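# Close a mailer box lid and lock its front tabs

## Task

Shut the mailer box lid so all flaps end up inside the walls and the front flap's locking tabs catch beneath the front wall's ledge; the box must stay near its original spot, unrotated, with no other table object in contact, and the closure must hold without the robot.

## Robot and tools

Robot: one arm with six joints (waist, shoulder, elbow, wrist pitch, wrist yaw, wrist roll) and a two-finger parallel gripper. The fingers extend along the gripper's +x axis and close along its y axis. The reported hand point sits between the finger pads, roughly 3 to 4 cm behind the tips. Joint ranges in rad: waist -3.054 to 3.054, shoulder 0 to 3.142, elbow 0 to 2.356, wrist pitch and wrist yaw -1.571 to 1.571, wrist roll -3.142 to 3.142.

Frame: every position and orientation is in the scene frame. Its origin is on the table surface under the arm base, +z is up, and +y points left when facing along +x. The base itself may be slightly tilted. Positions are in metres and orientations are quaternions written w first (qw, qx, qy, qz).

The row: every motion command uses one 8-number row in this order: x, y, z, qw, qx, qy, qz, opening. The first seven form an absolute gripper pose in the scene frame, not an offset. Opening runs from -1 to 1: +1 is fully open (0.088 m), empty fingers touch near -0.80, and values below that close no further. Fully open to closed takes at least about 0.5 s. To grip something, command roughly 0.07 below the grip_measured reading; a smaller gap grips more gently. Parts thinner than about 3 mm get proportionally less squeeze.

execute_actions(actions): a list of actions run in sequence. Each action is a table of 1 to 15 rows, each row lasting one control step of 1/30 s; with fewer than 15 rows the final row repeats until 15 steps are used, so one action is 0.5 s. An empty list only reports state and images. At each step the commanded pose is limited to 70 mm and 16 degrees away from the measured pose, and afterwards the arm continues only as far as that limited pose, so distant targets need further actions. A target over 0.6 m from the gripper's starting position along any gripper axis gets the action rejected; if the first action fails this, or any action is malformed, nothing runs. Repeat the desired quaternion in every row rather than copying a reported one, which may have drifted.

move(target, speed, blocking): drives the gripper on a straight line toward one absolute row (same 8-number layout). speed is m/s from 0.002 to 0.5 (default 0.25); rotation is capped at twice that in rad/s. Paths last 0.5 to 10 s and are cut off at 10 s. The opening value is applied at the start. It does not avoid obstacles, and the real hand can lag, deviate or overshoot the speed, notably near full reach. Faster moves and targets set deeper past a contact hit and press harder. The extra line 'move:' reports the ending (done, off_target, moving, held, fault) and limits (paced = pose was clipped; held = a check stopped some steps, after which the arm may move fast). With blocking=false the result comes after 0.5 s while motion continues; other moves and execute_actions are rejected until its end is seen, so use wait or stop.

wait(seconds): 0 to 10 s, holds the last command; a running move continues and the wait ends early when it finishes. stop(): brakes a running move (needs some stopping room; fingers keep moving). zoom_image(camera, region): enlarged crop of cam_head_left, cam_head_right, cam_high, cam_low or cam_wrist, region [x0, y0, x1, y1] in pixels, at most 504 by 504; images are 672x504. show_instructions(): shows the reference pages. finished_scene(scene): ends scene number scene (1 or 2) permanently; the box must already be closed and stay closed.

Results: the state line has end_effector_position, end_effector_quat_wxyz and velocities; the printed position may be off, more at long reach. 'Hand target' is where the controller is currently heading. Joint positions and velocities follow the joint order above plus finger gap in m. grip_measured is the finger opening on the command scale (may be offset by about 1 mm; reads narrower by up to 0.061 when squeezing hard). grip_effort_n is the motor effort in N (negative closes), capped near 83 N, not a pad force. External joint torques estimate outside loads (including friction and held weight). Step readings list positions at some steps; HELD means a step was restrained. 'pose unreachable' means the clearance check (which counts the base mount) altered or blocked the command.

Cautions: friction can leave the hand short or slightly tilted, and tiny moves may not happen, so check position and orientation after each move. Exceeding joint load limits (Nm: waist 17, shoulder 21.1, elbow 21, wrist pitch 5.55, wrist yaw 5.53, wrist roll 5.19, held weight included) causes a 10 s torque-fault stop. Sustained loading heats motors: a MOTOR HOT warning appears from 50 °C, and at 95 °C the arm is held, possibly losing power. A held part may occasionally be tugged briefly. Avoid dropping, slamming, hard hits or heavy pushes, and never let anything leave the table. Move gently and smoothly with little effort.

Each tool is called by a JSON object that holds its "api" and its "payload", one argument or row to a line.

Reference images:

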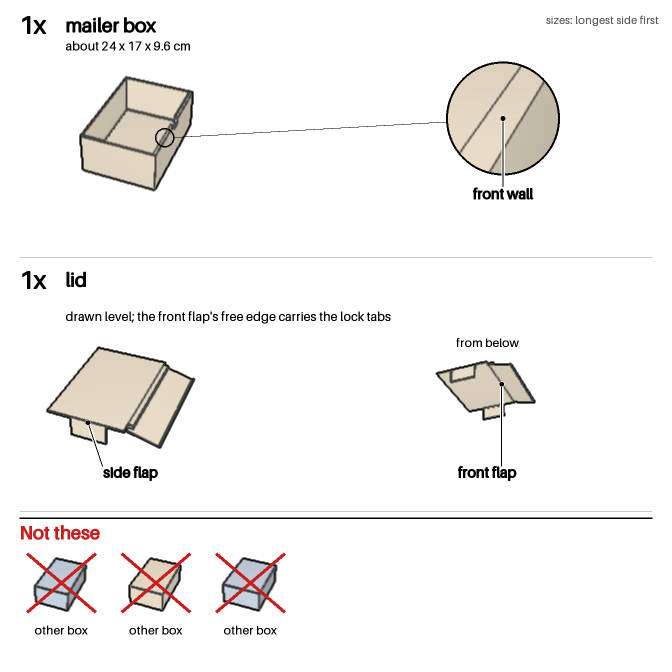

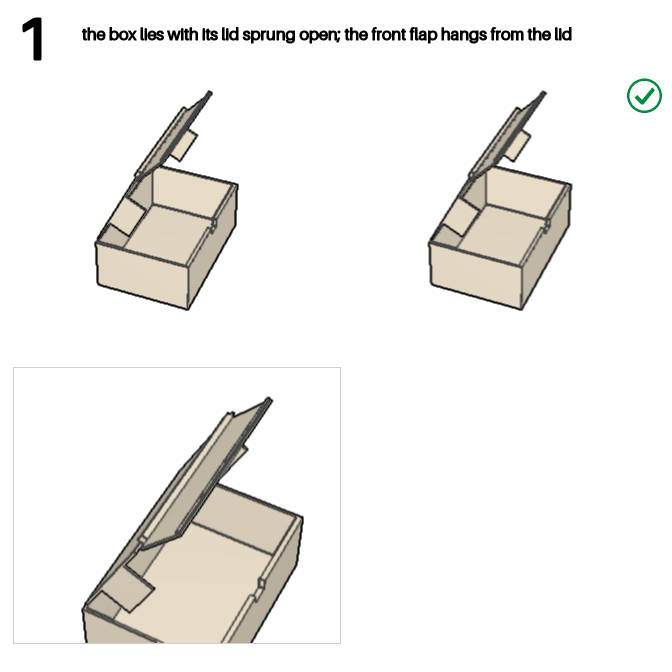

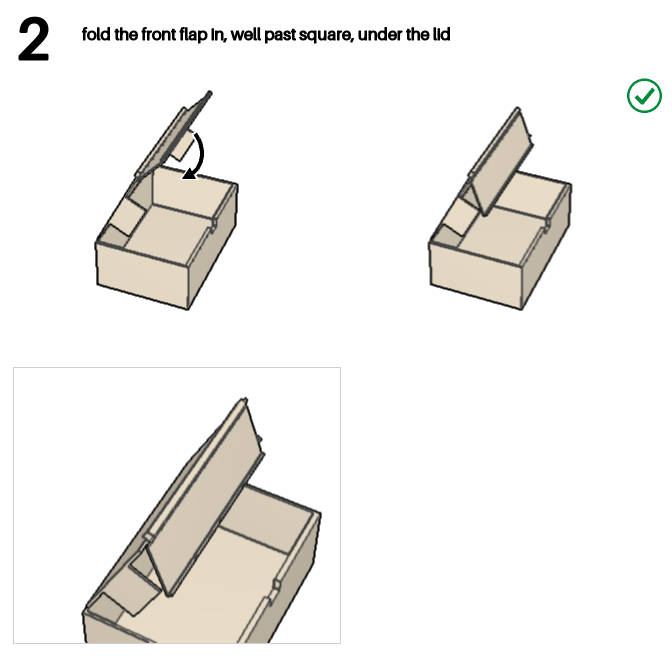

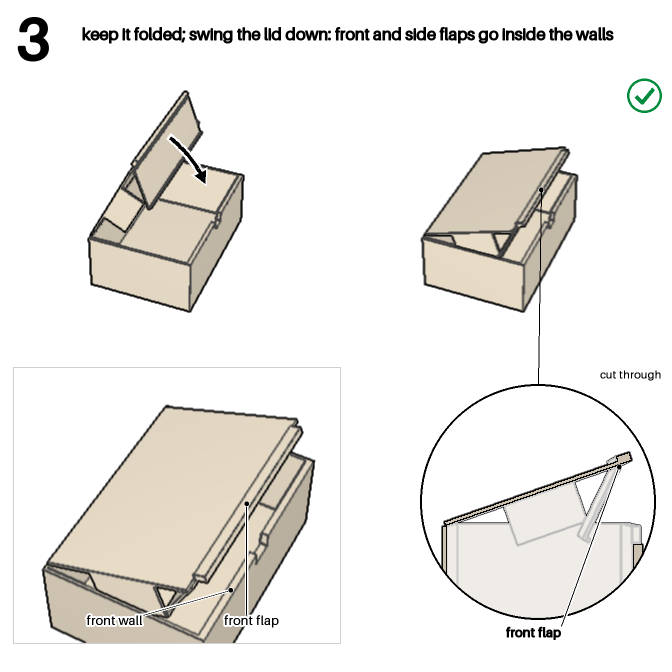

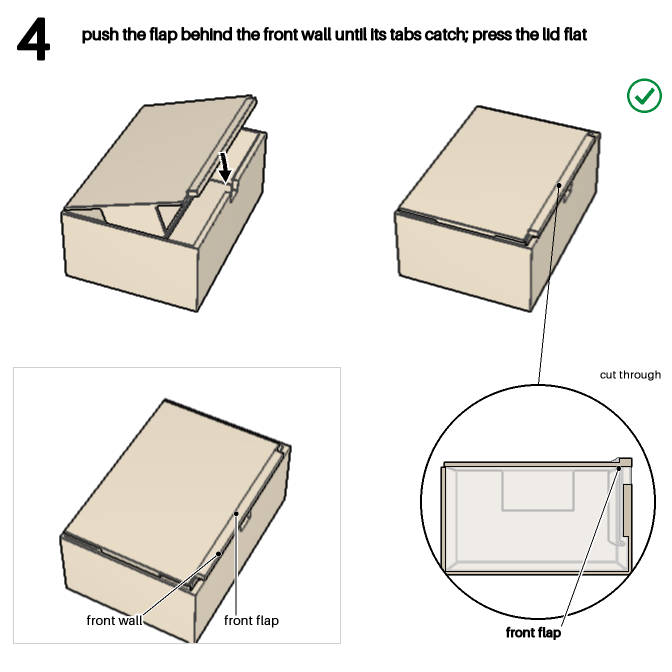

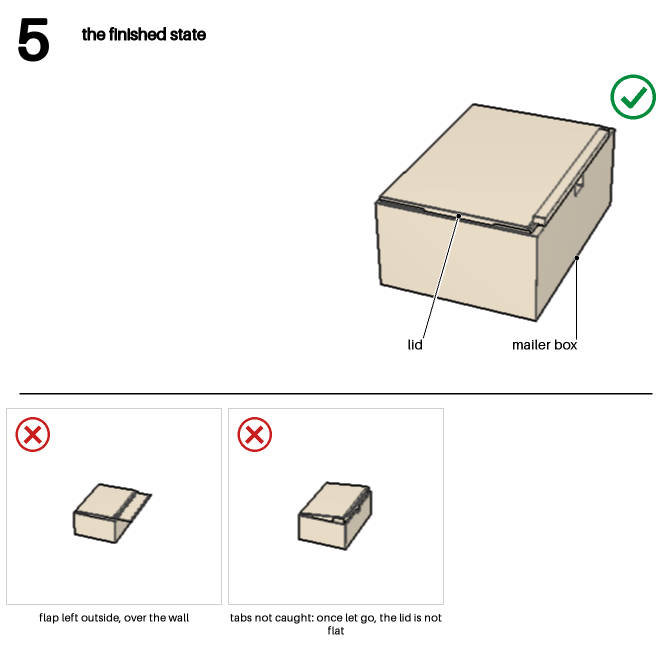

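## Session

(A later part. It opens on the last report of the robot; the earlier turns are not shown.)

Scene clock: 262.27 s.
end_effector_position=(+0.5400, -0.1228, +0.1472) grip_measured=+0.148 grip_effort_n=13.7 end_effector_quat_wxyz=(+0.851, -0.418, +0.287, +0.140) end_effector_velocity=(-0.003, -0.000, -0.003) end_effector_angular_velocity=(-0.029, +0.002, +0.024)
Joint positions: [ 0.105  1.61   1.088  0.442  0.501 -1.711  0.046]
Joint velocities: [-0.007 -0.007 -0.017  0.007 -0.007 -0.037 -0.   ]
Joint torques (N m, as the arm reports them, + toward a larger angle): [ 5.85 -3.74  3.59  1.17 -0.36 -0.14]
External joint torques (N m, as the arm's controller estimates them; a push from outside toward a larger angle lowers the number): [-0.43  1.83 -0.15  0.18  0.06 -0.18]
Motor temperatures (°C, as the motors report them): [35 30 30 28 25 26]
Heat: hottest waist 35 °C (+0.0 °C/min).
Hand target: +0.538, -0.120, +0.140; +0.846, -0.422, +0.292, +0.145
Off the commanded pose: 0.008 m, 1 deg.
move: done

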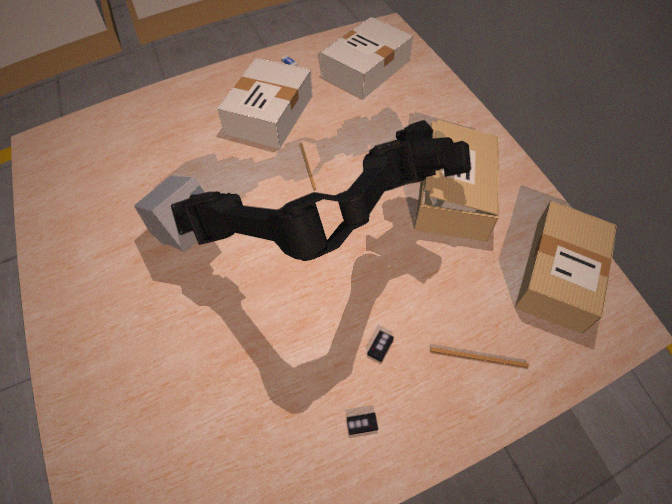

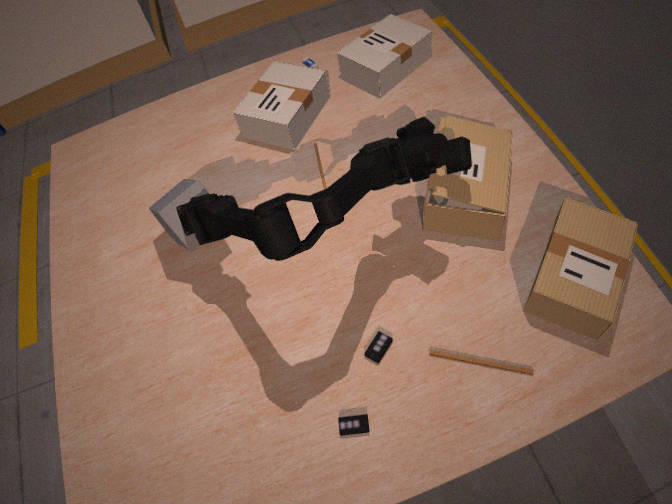

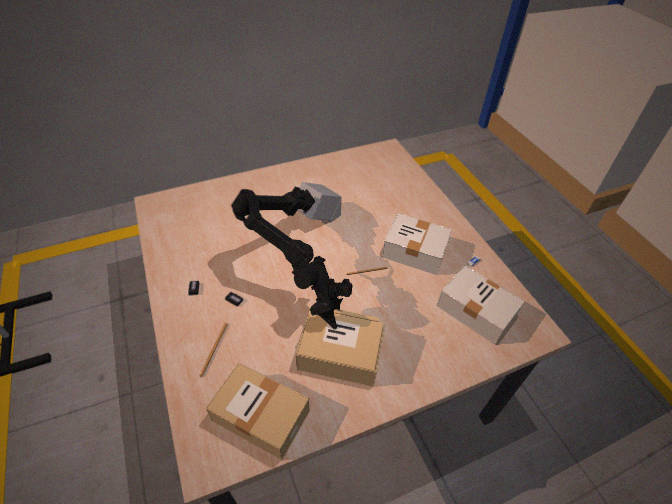

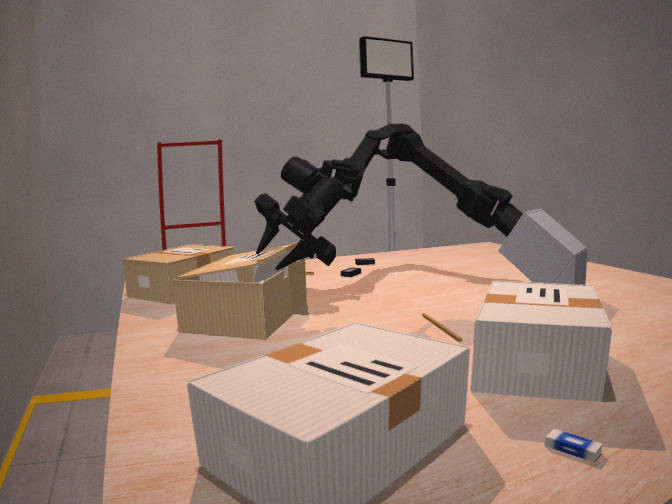

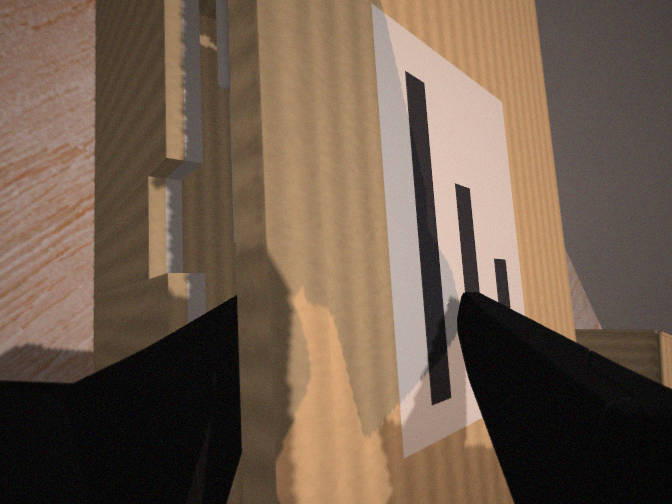

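{"api": "move", "payload": {
  "target": [0.532,-0.115,0.143,0.855,-0.355,0.328,0.187,0.45],
  "speed": 0.06
}}

{"api": "move", "payload": {
  "target": [0.526,-0.109,0.145,0.859,-0.286,0.36,0.228,0.75],
  "speed": 0.06
}}

{"api": "move", "payload": {
  "target": [0.521,-0.104,0.143,0.859,-0.286,0.36,0.228,1],
  "speed": 0.03
}}

{"api": "zoom_image", "payload": {
  "camera": "cam_low",
  "region": [150,170,350,340]
}}

Scene clock: 273.10 s.
end_effector_position=(+0.5340, -0.1140, +0.1455) grip_measured=+0.447 grip_effort_n=18.8 end_effector_quat_wxyz=(+0.858, -0.356, +0.321, +0.186) end_effector_velocity=(+0.001, -0.004, +0.003) end_effector_angular_velocity=(+0.009, -0.007, -0.008)
Joint positions: [ 0.12   1.601  1.168  0.19   0.522 -1.536  0.061]
Joint velocities: [-0.002 -0.007  0.007 -0.007 -0.007  0.007 -0.   ]
Joint torques (N m, as the arm reports them, + toward a larger angle): [ 6.29 -4.99  4.46  0.42 -0.13  0.19]
External joint torques (N m, as the arm's controller estimates them; a push from outside toward a larger angle lowers the number): [-0.02  0.6   0.57 -0.5   0.26  0.15]
Motor temperatures (°C, as the motors report them): [36 30 30 29 25 26]
Heat: hottest waist 36 °C (+1.0 °C/min).
Hand target: +0.532, -0.115, +0.143; +0.855, -0.355, +0.328, +0.187
Off the commanded pose: 0.003 m, 1 deg.
move: done

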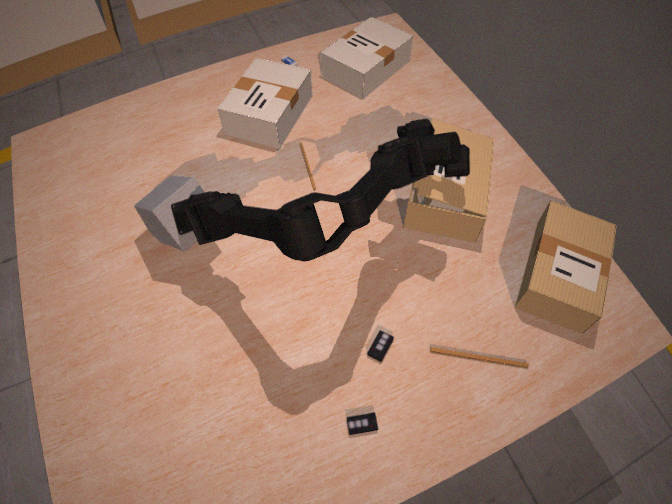

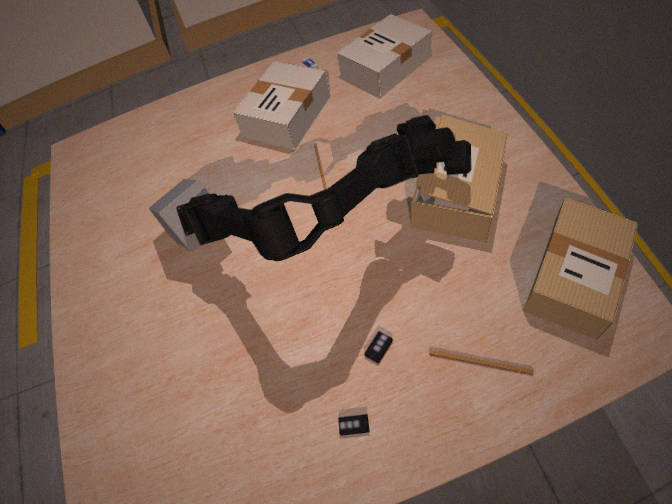

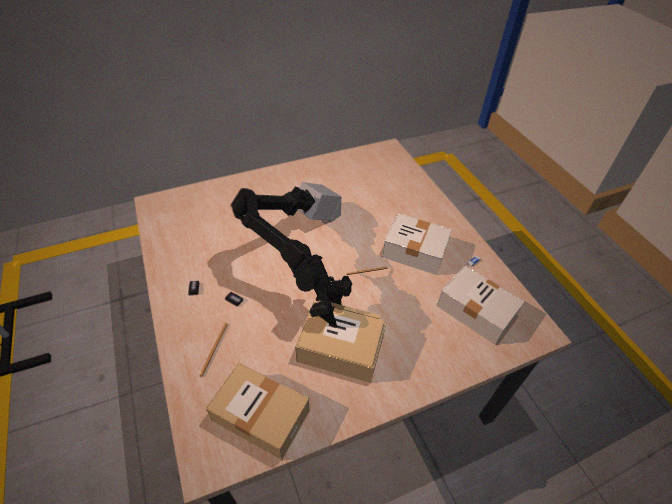

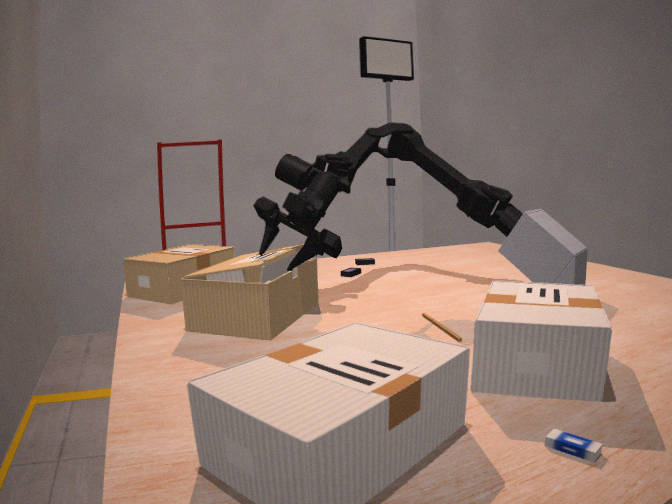

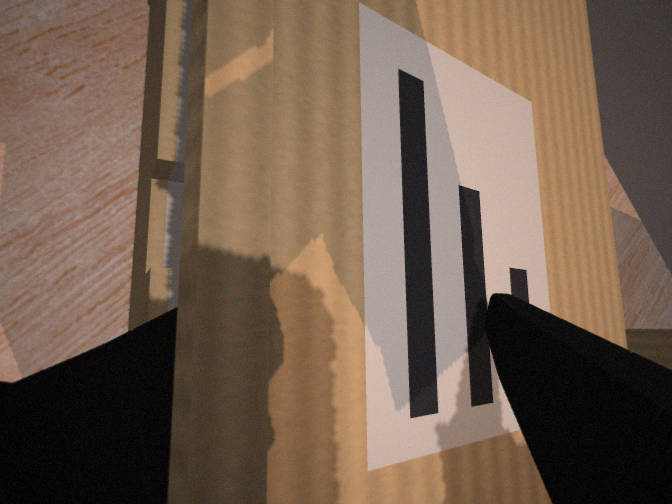

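Scene clock: 274.90 s.
end_effector_position=(+0.5283, -0.1094, +0.1493) grip_measured=+0.749 grip_effort_n=12.8 end_effector_quat_wxyz=(+0.861, -0.289, +0.353, +0.224) end_effector_velocity=(-0.004, -0.001, -0.002) end_effector_angular_velocity=(-0.002, +0.024, +0.011)
Joint positions: [ 0.131  1.6    1.269 -0.064  0.516 -1.352  0.076]
Joint velocities: [-0.002 -0.002  0.007 -0.037  0.007  0.007 -0.   ]
Joint torques (N m, as the arm reports them, + toward a larger angle): [ 6.06 -4.61  4.35  0.31 -0.38  0.31]
External joint torques (N m, as the arm's controller estimates them; a push from outside toward a larger angle lowers the number): [-0.29  0.85  0.51 -0.49  0.    0.29]
Motor temperatures (°C, as the motors report them): [36 30 30 29 25 26]
Heat: hottest waist 36 °C (+0.0 °C/min).
Hand target: +0.526, -0.109, +0.145; +0.858, -0.286, +0.360, +0.228
Off the commanded pose: 0.005 m, 1 deg.
move: done

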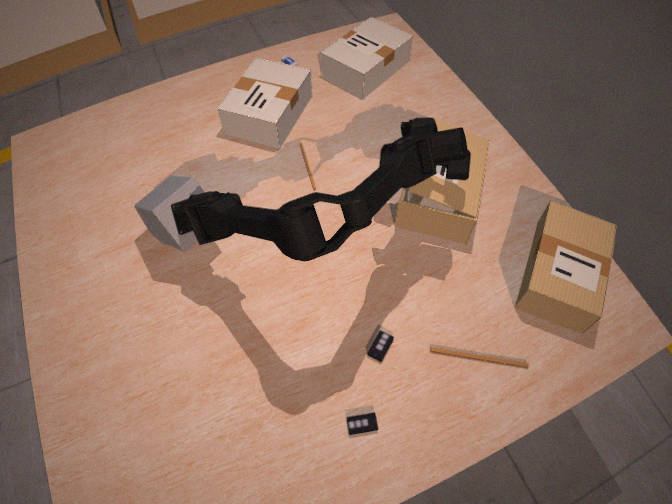

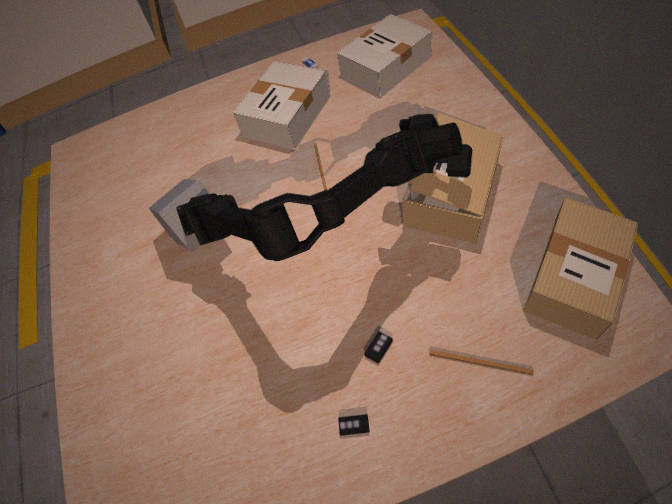

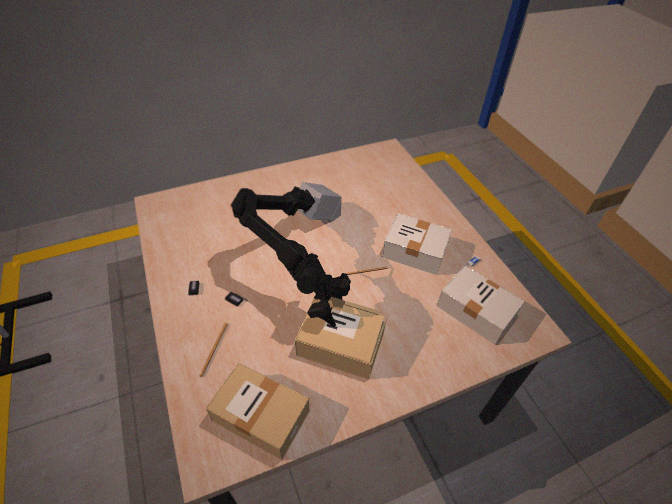

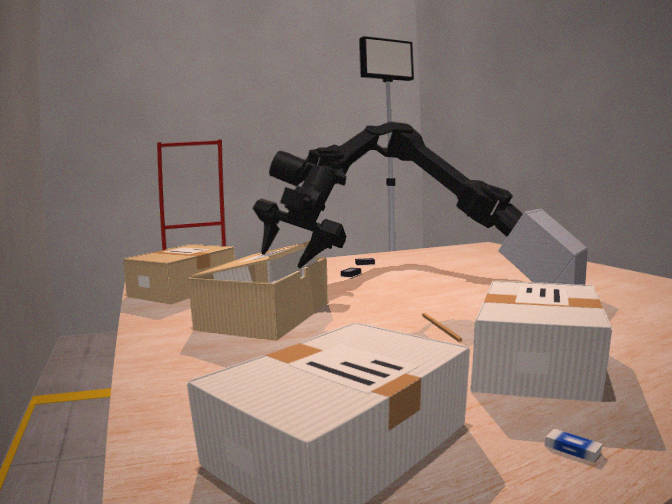

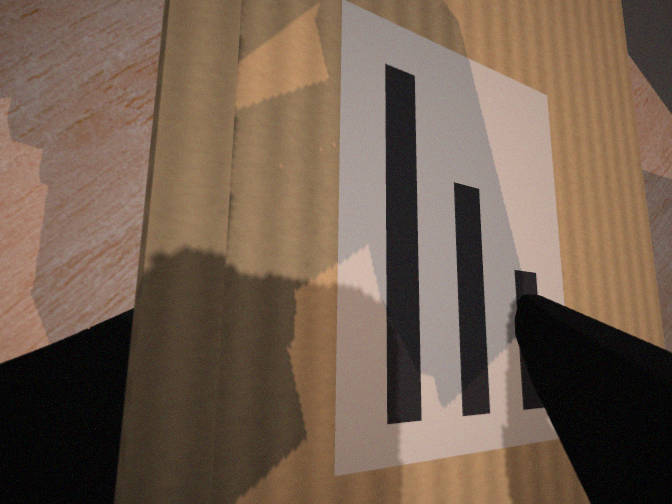

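Scene clock: 275.63 s.
end_effector_position=(+0.5263, -0.1077, +0.1497) grip_measured=+0.995 grip_effort_n=19.8 end_effector_quat_wxyz=(+0.864, -0.285, +0.352, +0.222) end_effector_velocity=(-0.004, -0.003, -0.003) end_effector_angular_velocity=(-0.022, +0.010, +0.014)
Joint positions: [ 0.134  1.593  1.252 -0.049  0.516 -1.343  0.088]
Joint velocities: [-0.007 -0.007 -0.007 -0.007  0.007 -0.022  0.   ]
Joint torques (N m, as the arm reports them, + toward a larger angle): [ 6.31 -4.66  2.63  0.63 -0.22  0.12]
External joint torques (N m, as the arm's controller estimates them; a push from outside toward a larger angle lowers the number): [ 0.09  0.78 -1.26 -0.19  0.15  0.09]
Motor temperatures (°C, as the motors report them): [36 30 30 29 25 26]
Heat: hottest waist 36 °C (+0.0 °C/min).
Hand target: +0.521, -0.104, +0.143; +0.859, -0.286, +0.360, +0.228
Off the commanded pose: 0.009 m, 1 deg.
move: off_target

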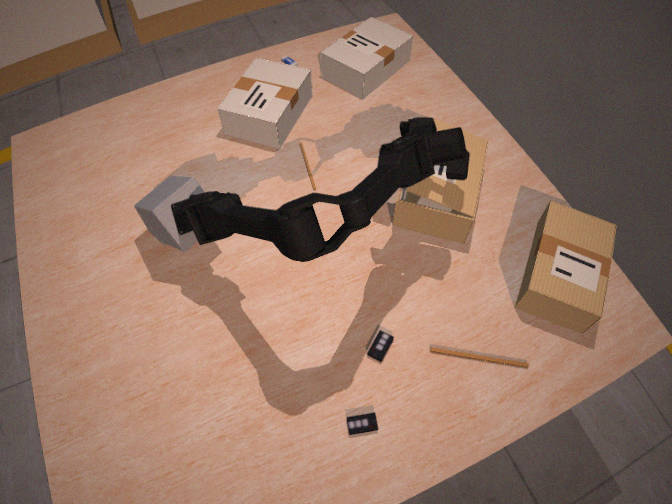

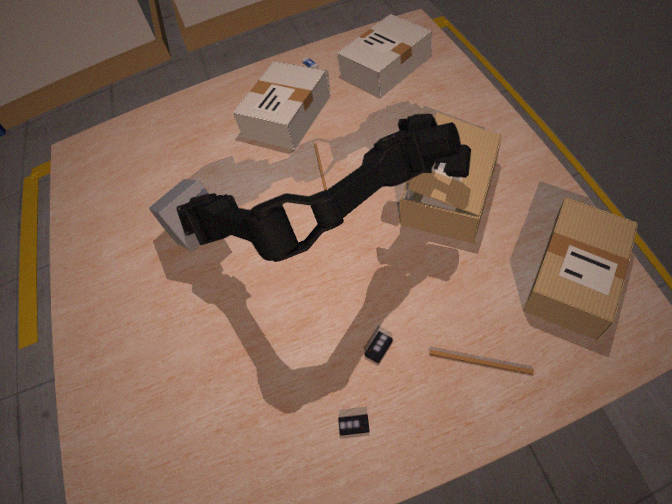

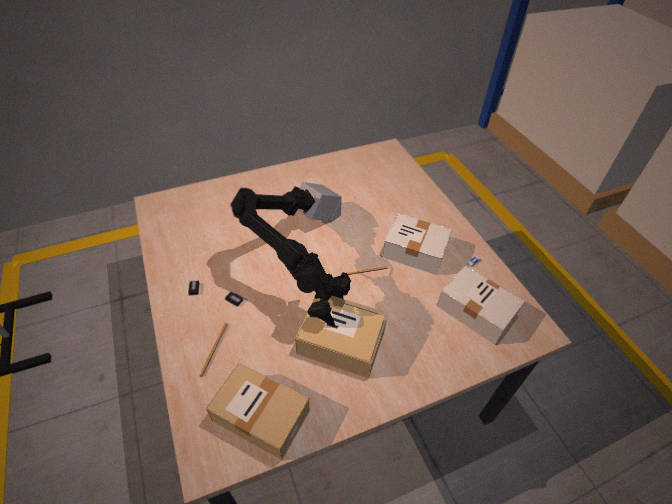

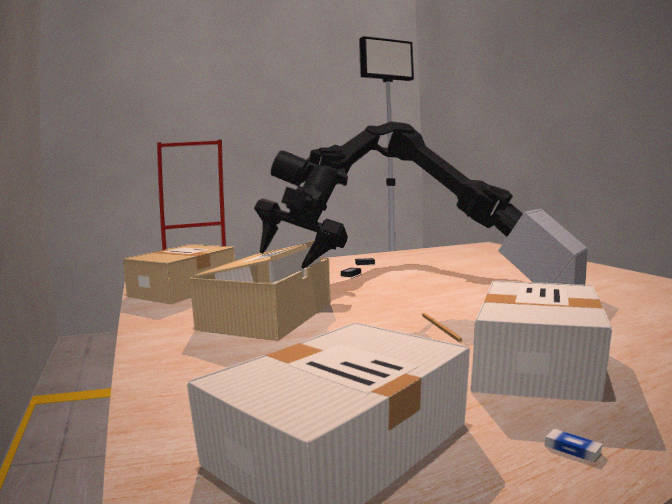

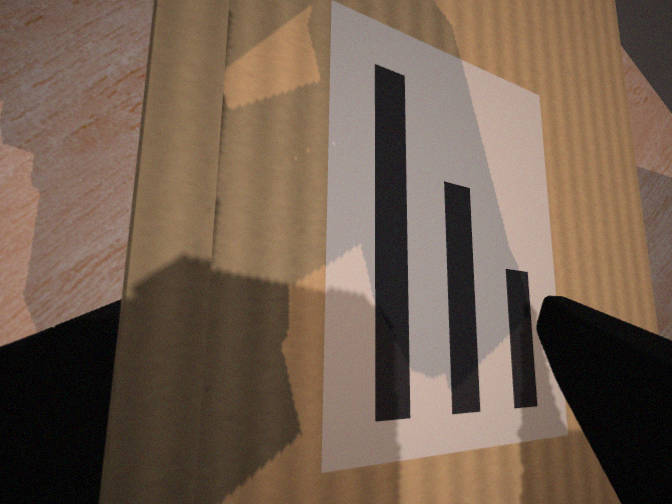

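Region (150, 170, 350, 340) of cam_low's 672x504 image, scaled by 2.520, with more detail than that image has; it fills the top 428 rows of this view, and the rest is white.

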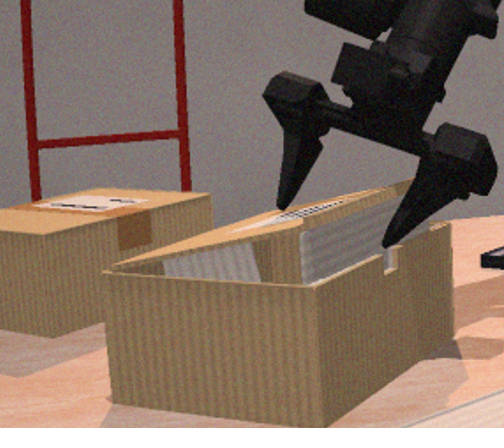

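{"api": "move", "payload": {
  "target": [0.522,-0.103,0.152,0.858,-0.235,0.381,0.255,1],
  "speed": 0.05
}}

{"api": "move", "payload": {
  "target": [0.505,-0.082,0.153,0.858,-0.235,0.381,0.255,1],
  "speed": 0.03
}}

{"api": "zoom_image", "payload": {
  "camera": "cam_low",
  "region": [150,170,350,340]
}}

Scene clock: 282.80 s.
end_effector_position=(+0.5214, -0.1066, +0.1540) grip_measured=+0.996 grip_effort_n=17.4 end_effector_quat_wxyz=(+0.859, -0.237, +0.379, +0.250) end_effector_velocity=(-0.001, +0.002, +0.001) end_effector_angular_velocity=(+0.019, +0.006, +0.020)
Joint positions: [ 0.14   1.602  1.345 -0.248  0.505 -1.212  0.088]
Joint velocities: [-0.002  0.002  0.017 -0.037 -0.022  0.007 -0.   ]
Joint torques (N m, as the arm reports them, + toward a larger angle): [ 6.7  -3.59  5.19  0.54 -0.56  0.17]
External joint torques (N m, as the arm's controller estimates them; a push from outside toward a larger angle lowers the number): [ 0.34  1.93  1.2  -0.23 -0.18  0.15]
Motor temperatures (°C, as the motors report them): [36 30 30 28 25 26]
Heat: hottest waist 36 °C (+0.0 °C/min).
Hand target: +0.522, -0.103, +0.152; +0.857, -0.235, +0.381, +0.255
Off the commanded pose: 0.004 m, 1 deg.
move: done

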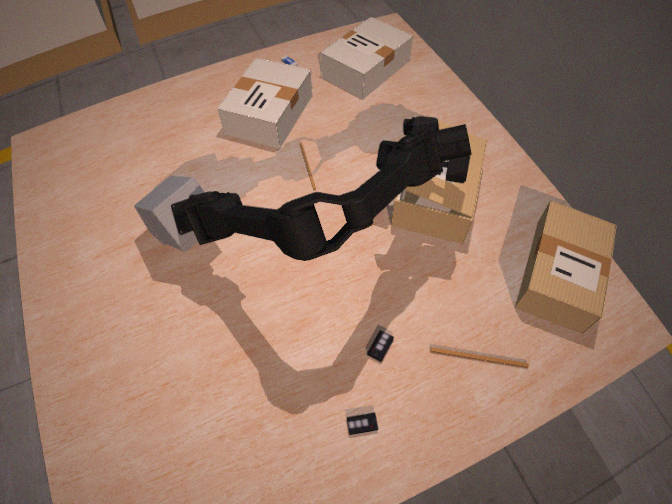

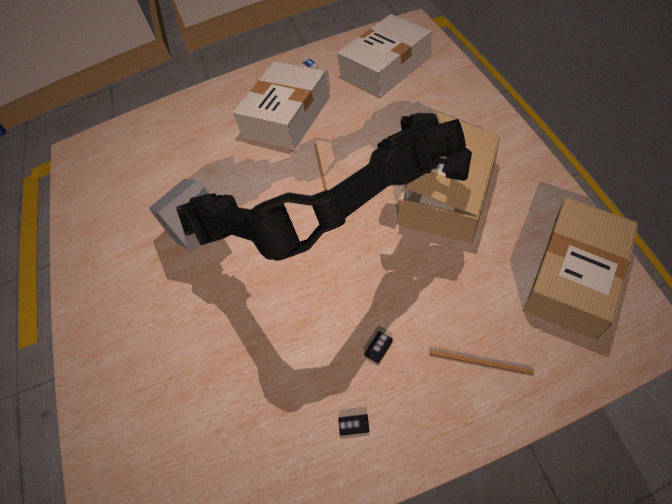

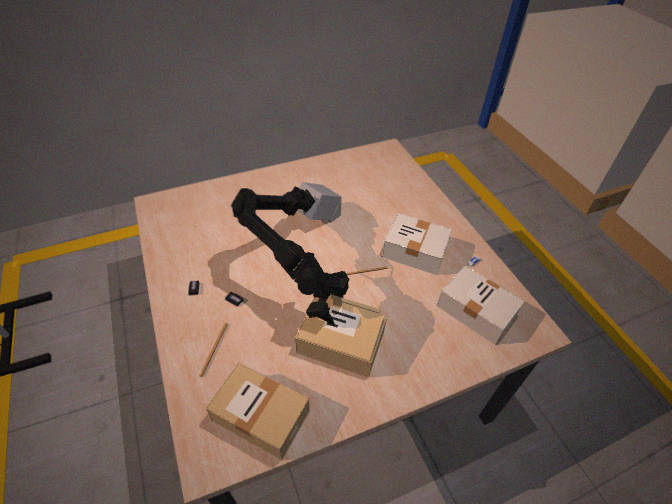

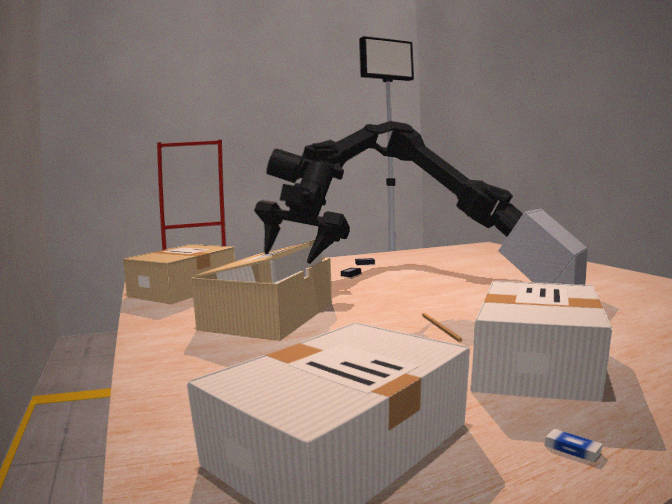

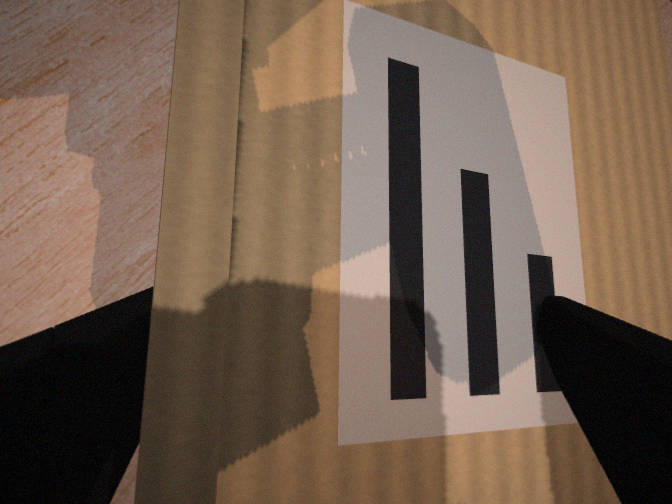

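Scene clock: 284.10 s.
end_effector_position=(+0.5078, -0.0827, +0.1541) grip_measured=+0.996 grip_effort_n=17.0 end_effector_quat_wxyz=(+0.858, -0.235, +0.378, +0.255) end_effector_velocity=(-0.001, +0.005, +0.002) end_effector_angular_velocity=(+0.004, -0.009, +0.015)
Joint positions: [ 0.182  1.589  1.252 -0.19   0.533 -1.186  0.088]
Joint velocities: [ 0.007 -0.002 -0.012  0.007 -0.007 -0.007 -0.   ]
Joint torques (N m, as the arm reports them, + toward a larger angle): [ 6.71 -4.83  3.59  0.88 -0.25  0.14]
External joint torques (N m, as the arm's controller estimates them; a push from outside toward a larger angle lowers the number): [ 0.34  0.24 -0.27  0.12  0.13  0.13]
Motor temperatures (°C, as the motors report them): [36 30 30 28 25 26]
Heat: hottest waist 36 °C (+0.0 °C/min).
Hand target: +0.505, -0.082, +0.153; +0.857, -0.235, +0.381, +0.255
Off the commanded pose: 0.003 m, 0 deg.
move: done

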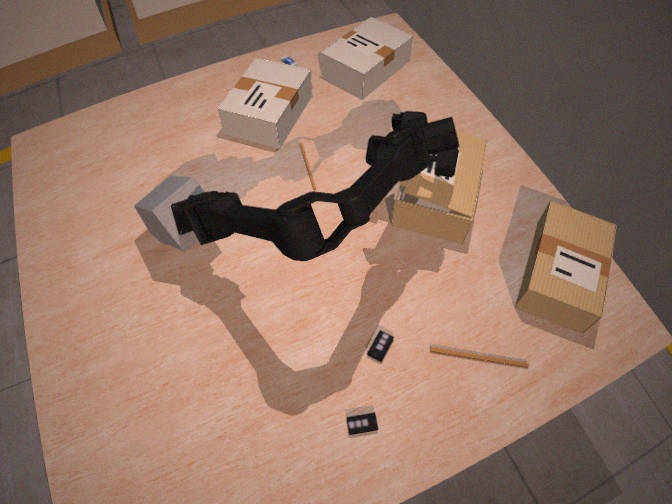

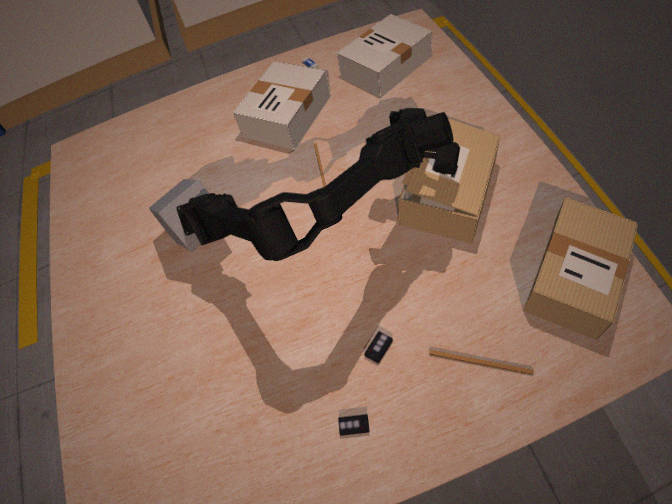

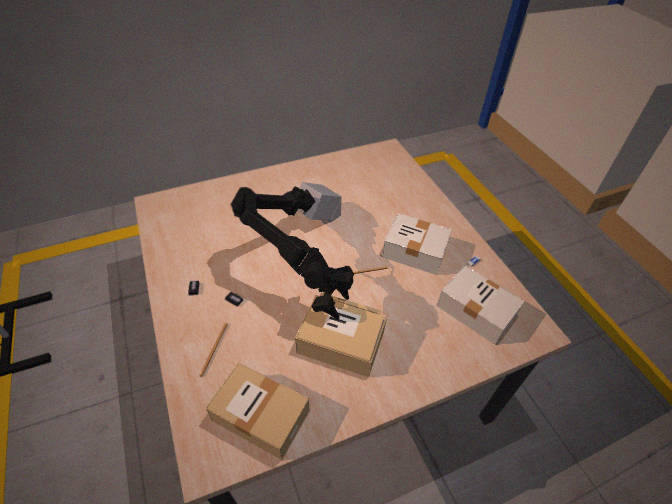

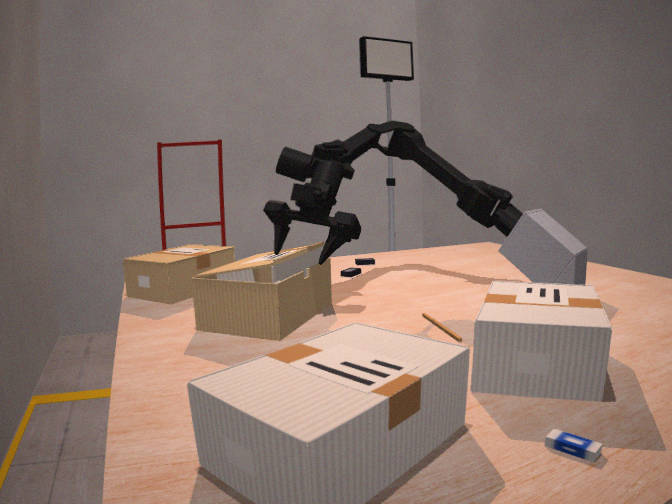

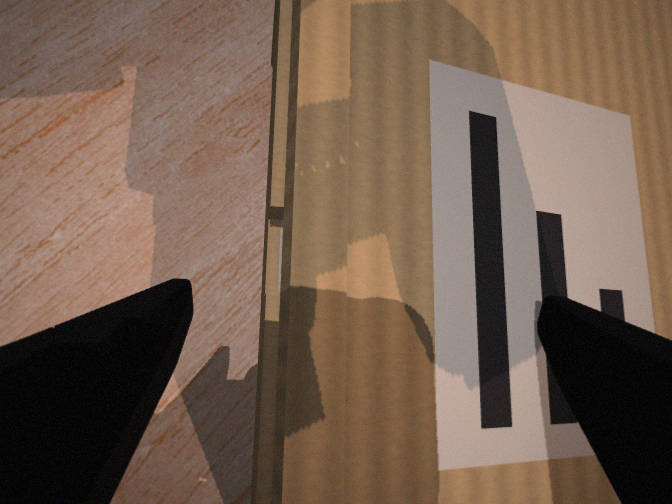

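Region (150, 170, 350, 340) of cam_low's 672x504 image, scaled by 2.520, with more detail than that image has; it fills the top 428 rows of this view, and the rest is white.

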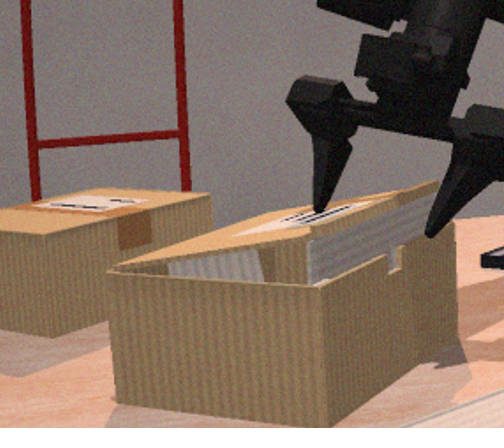

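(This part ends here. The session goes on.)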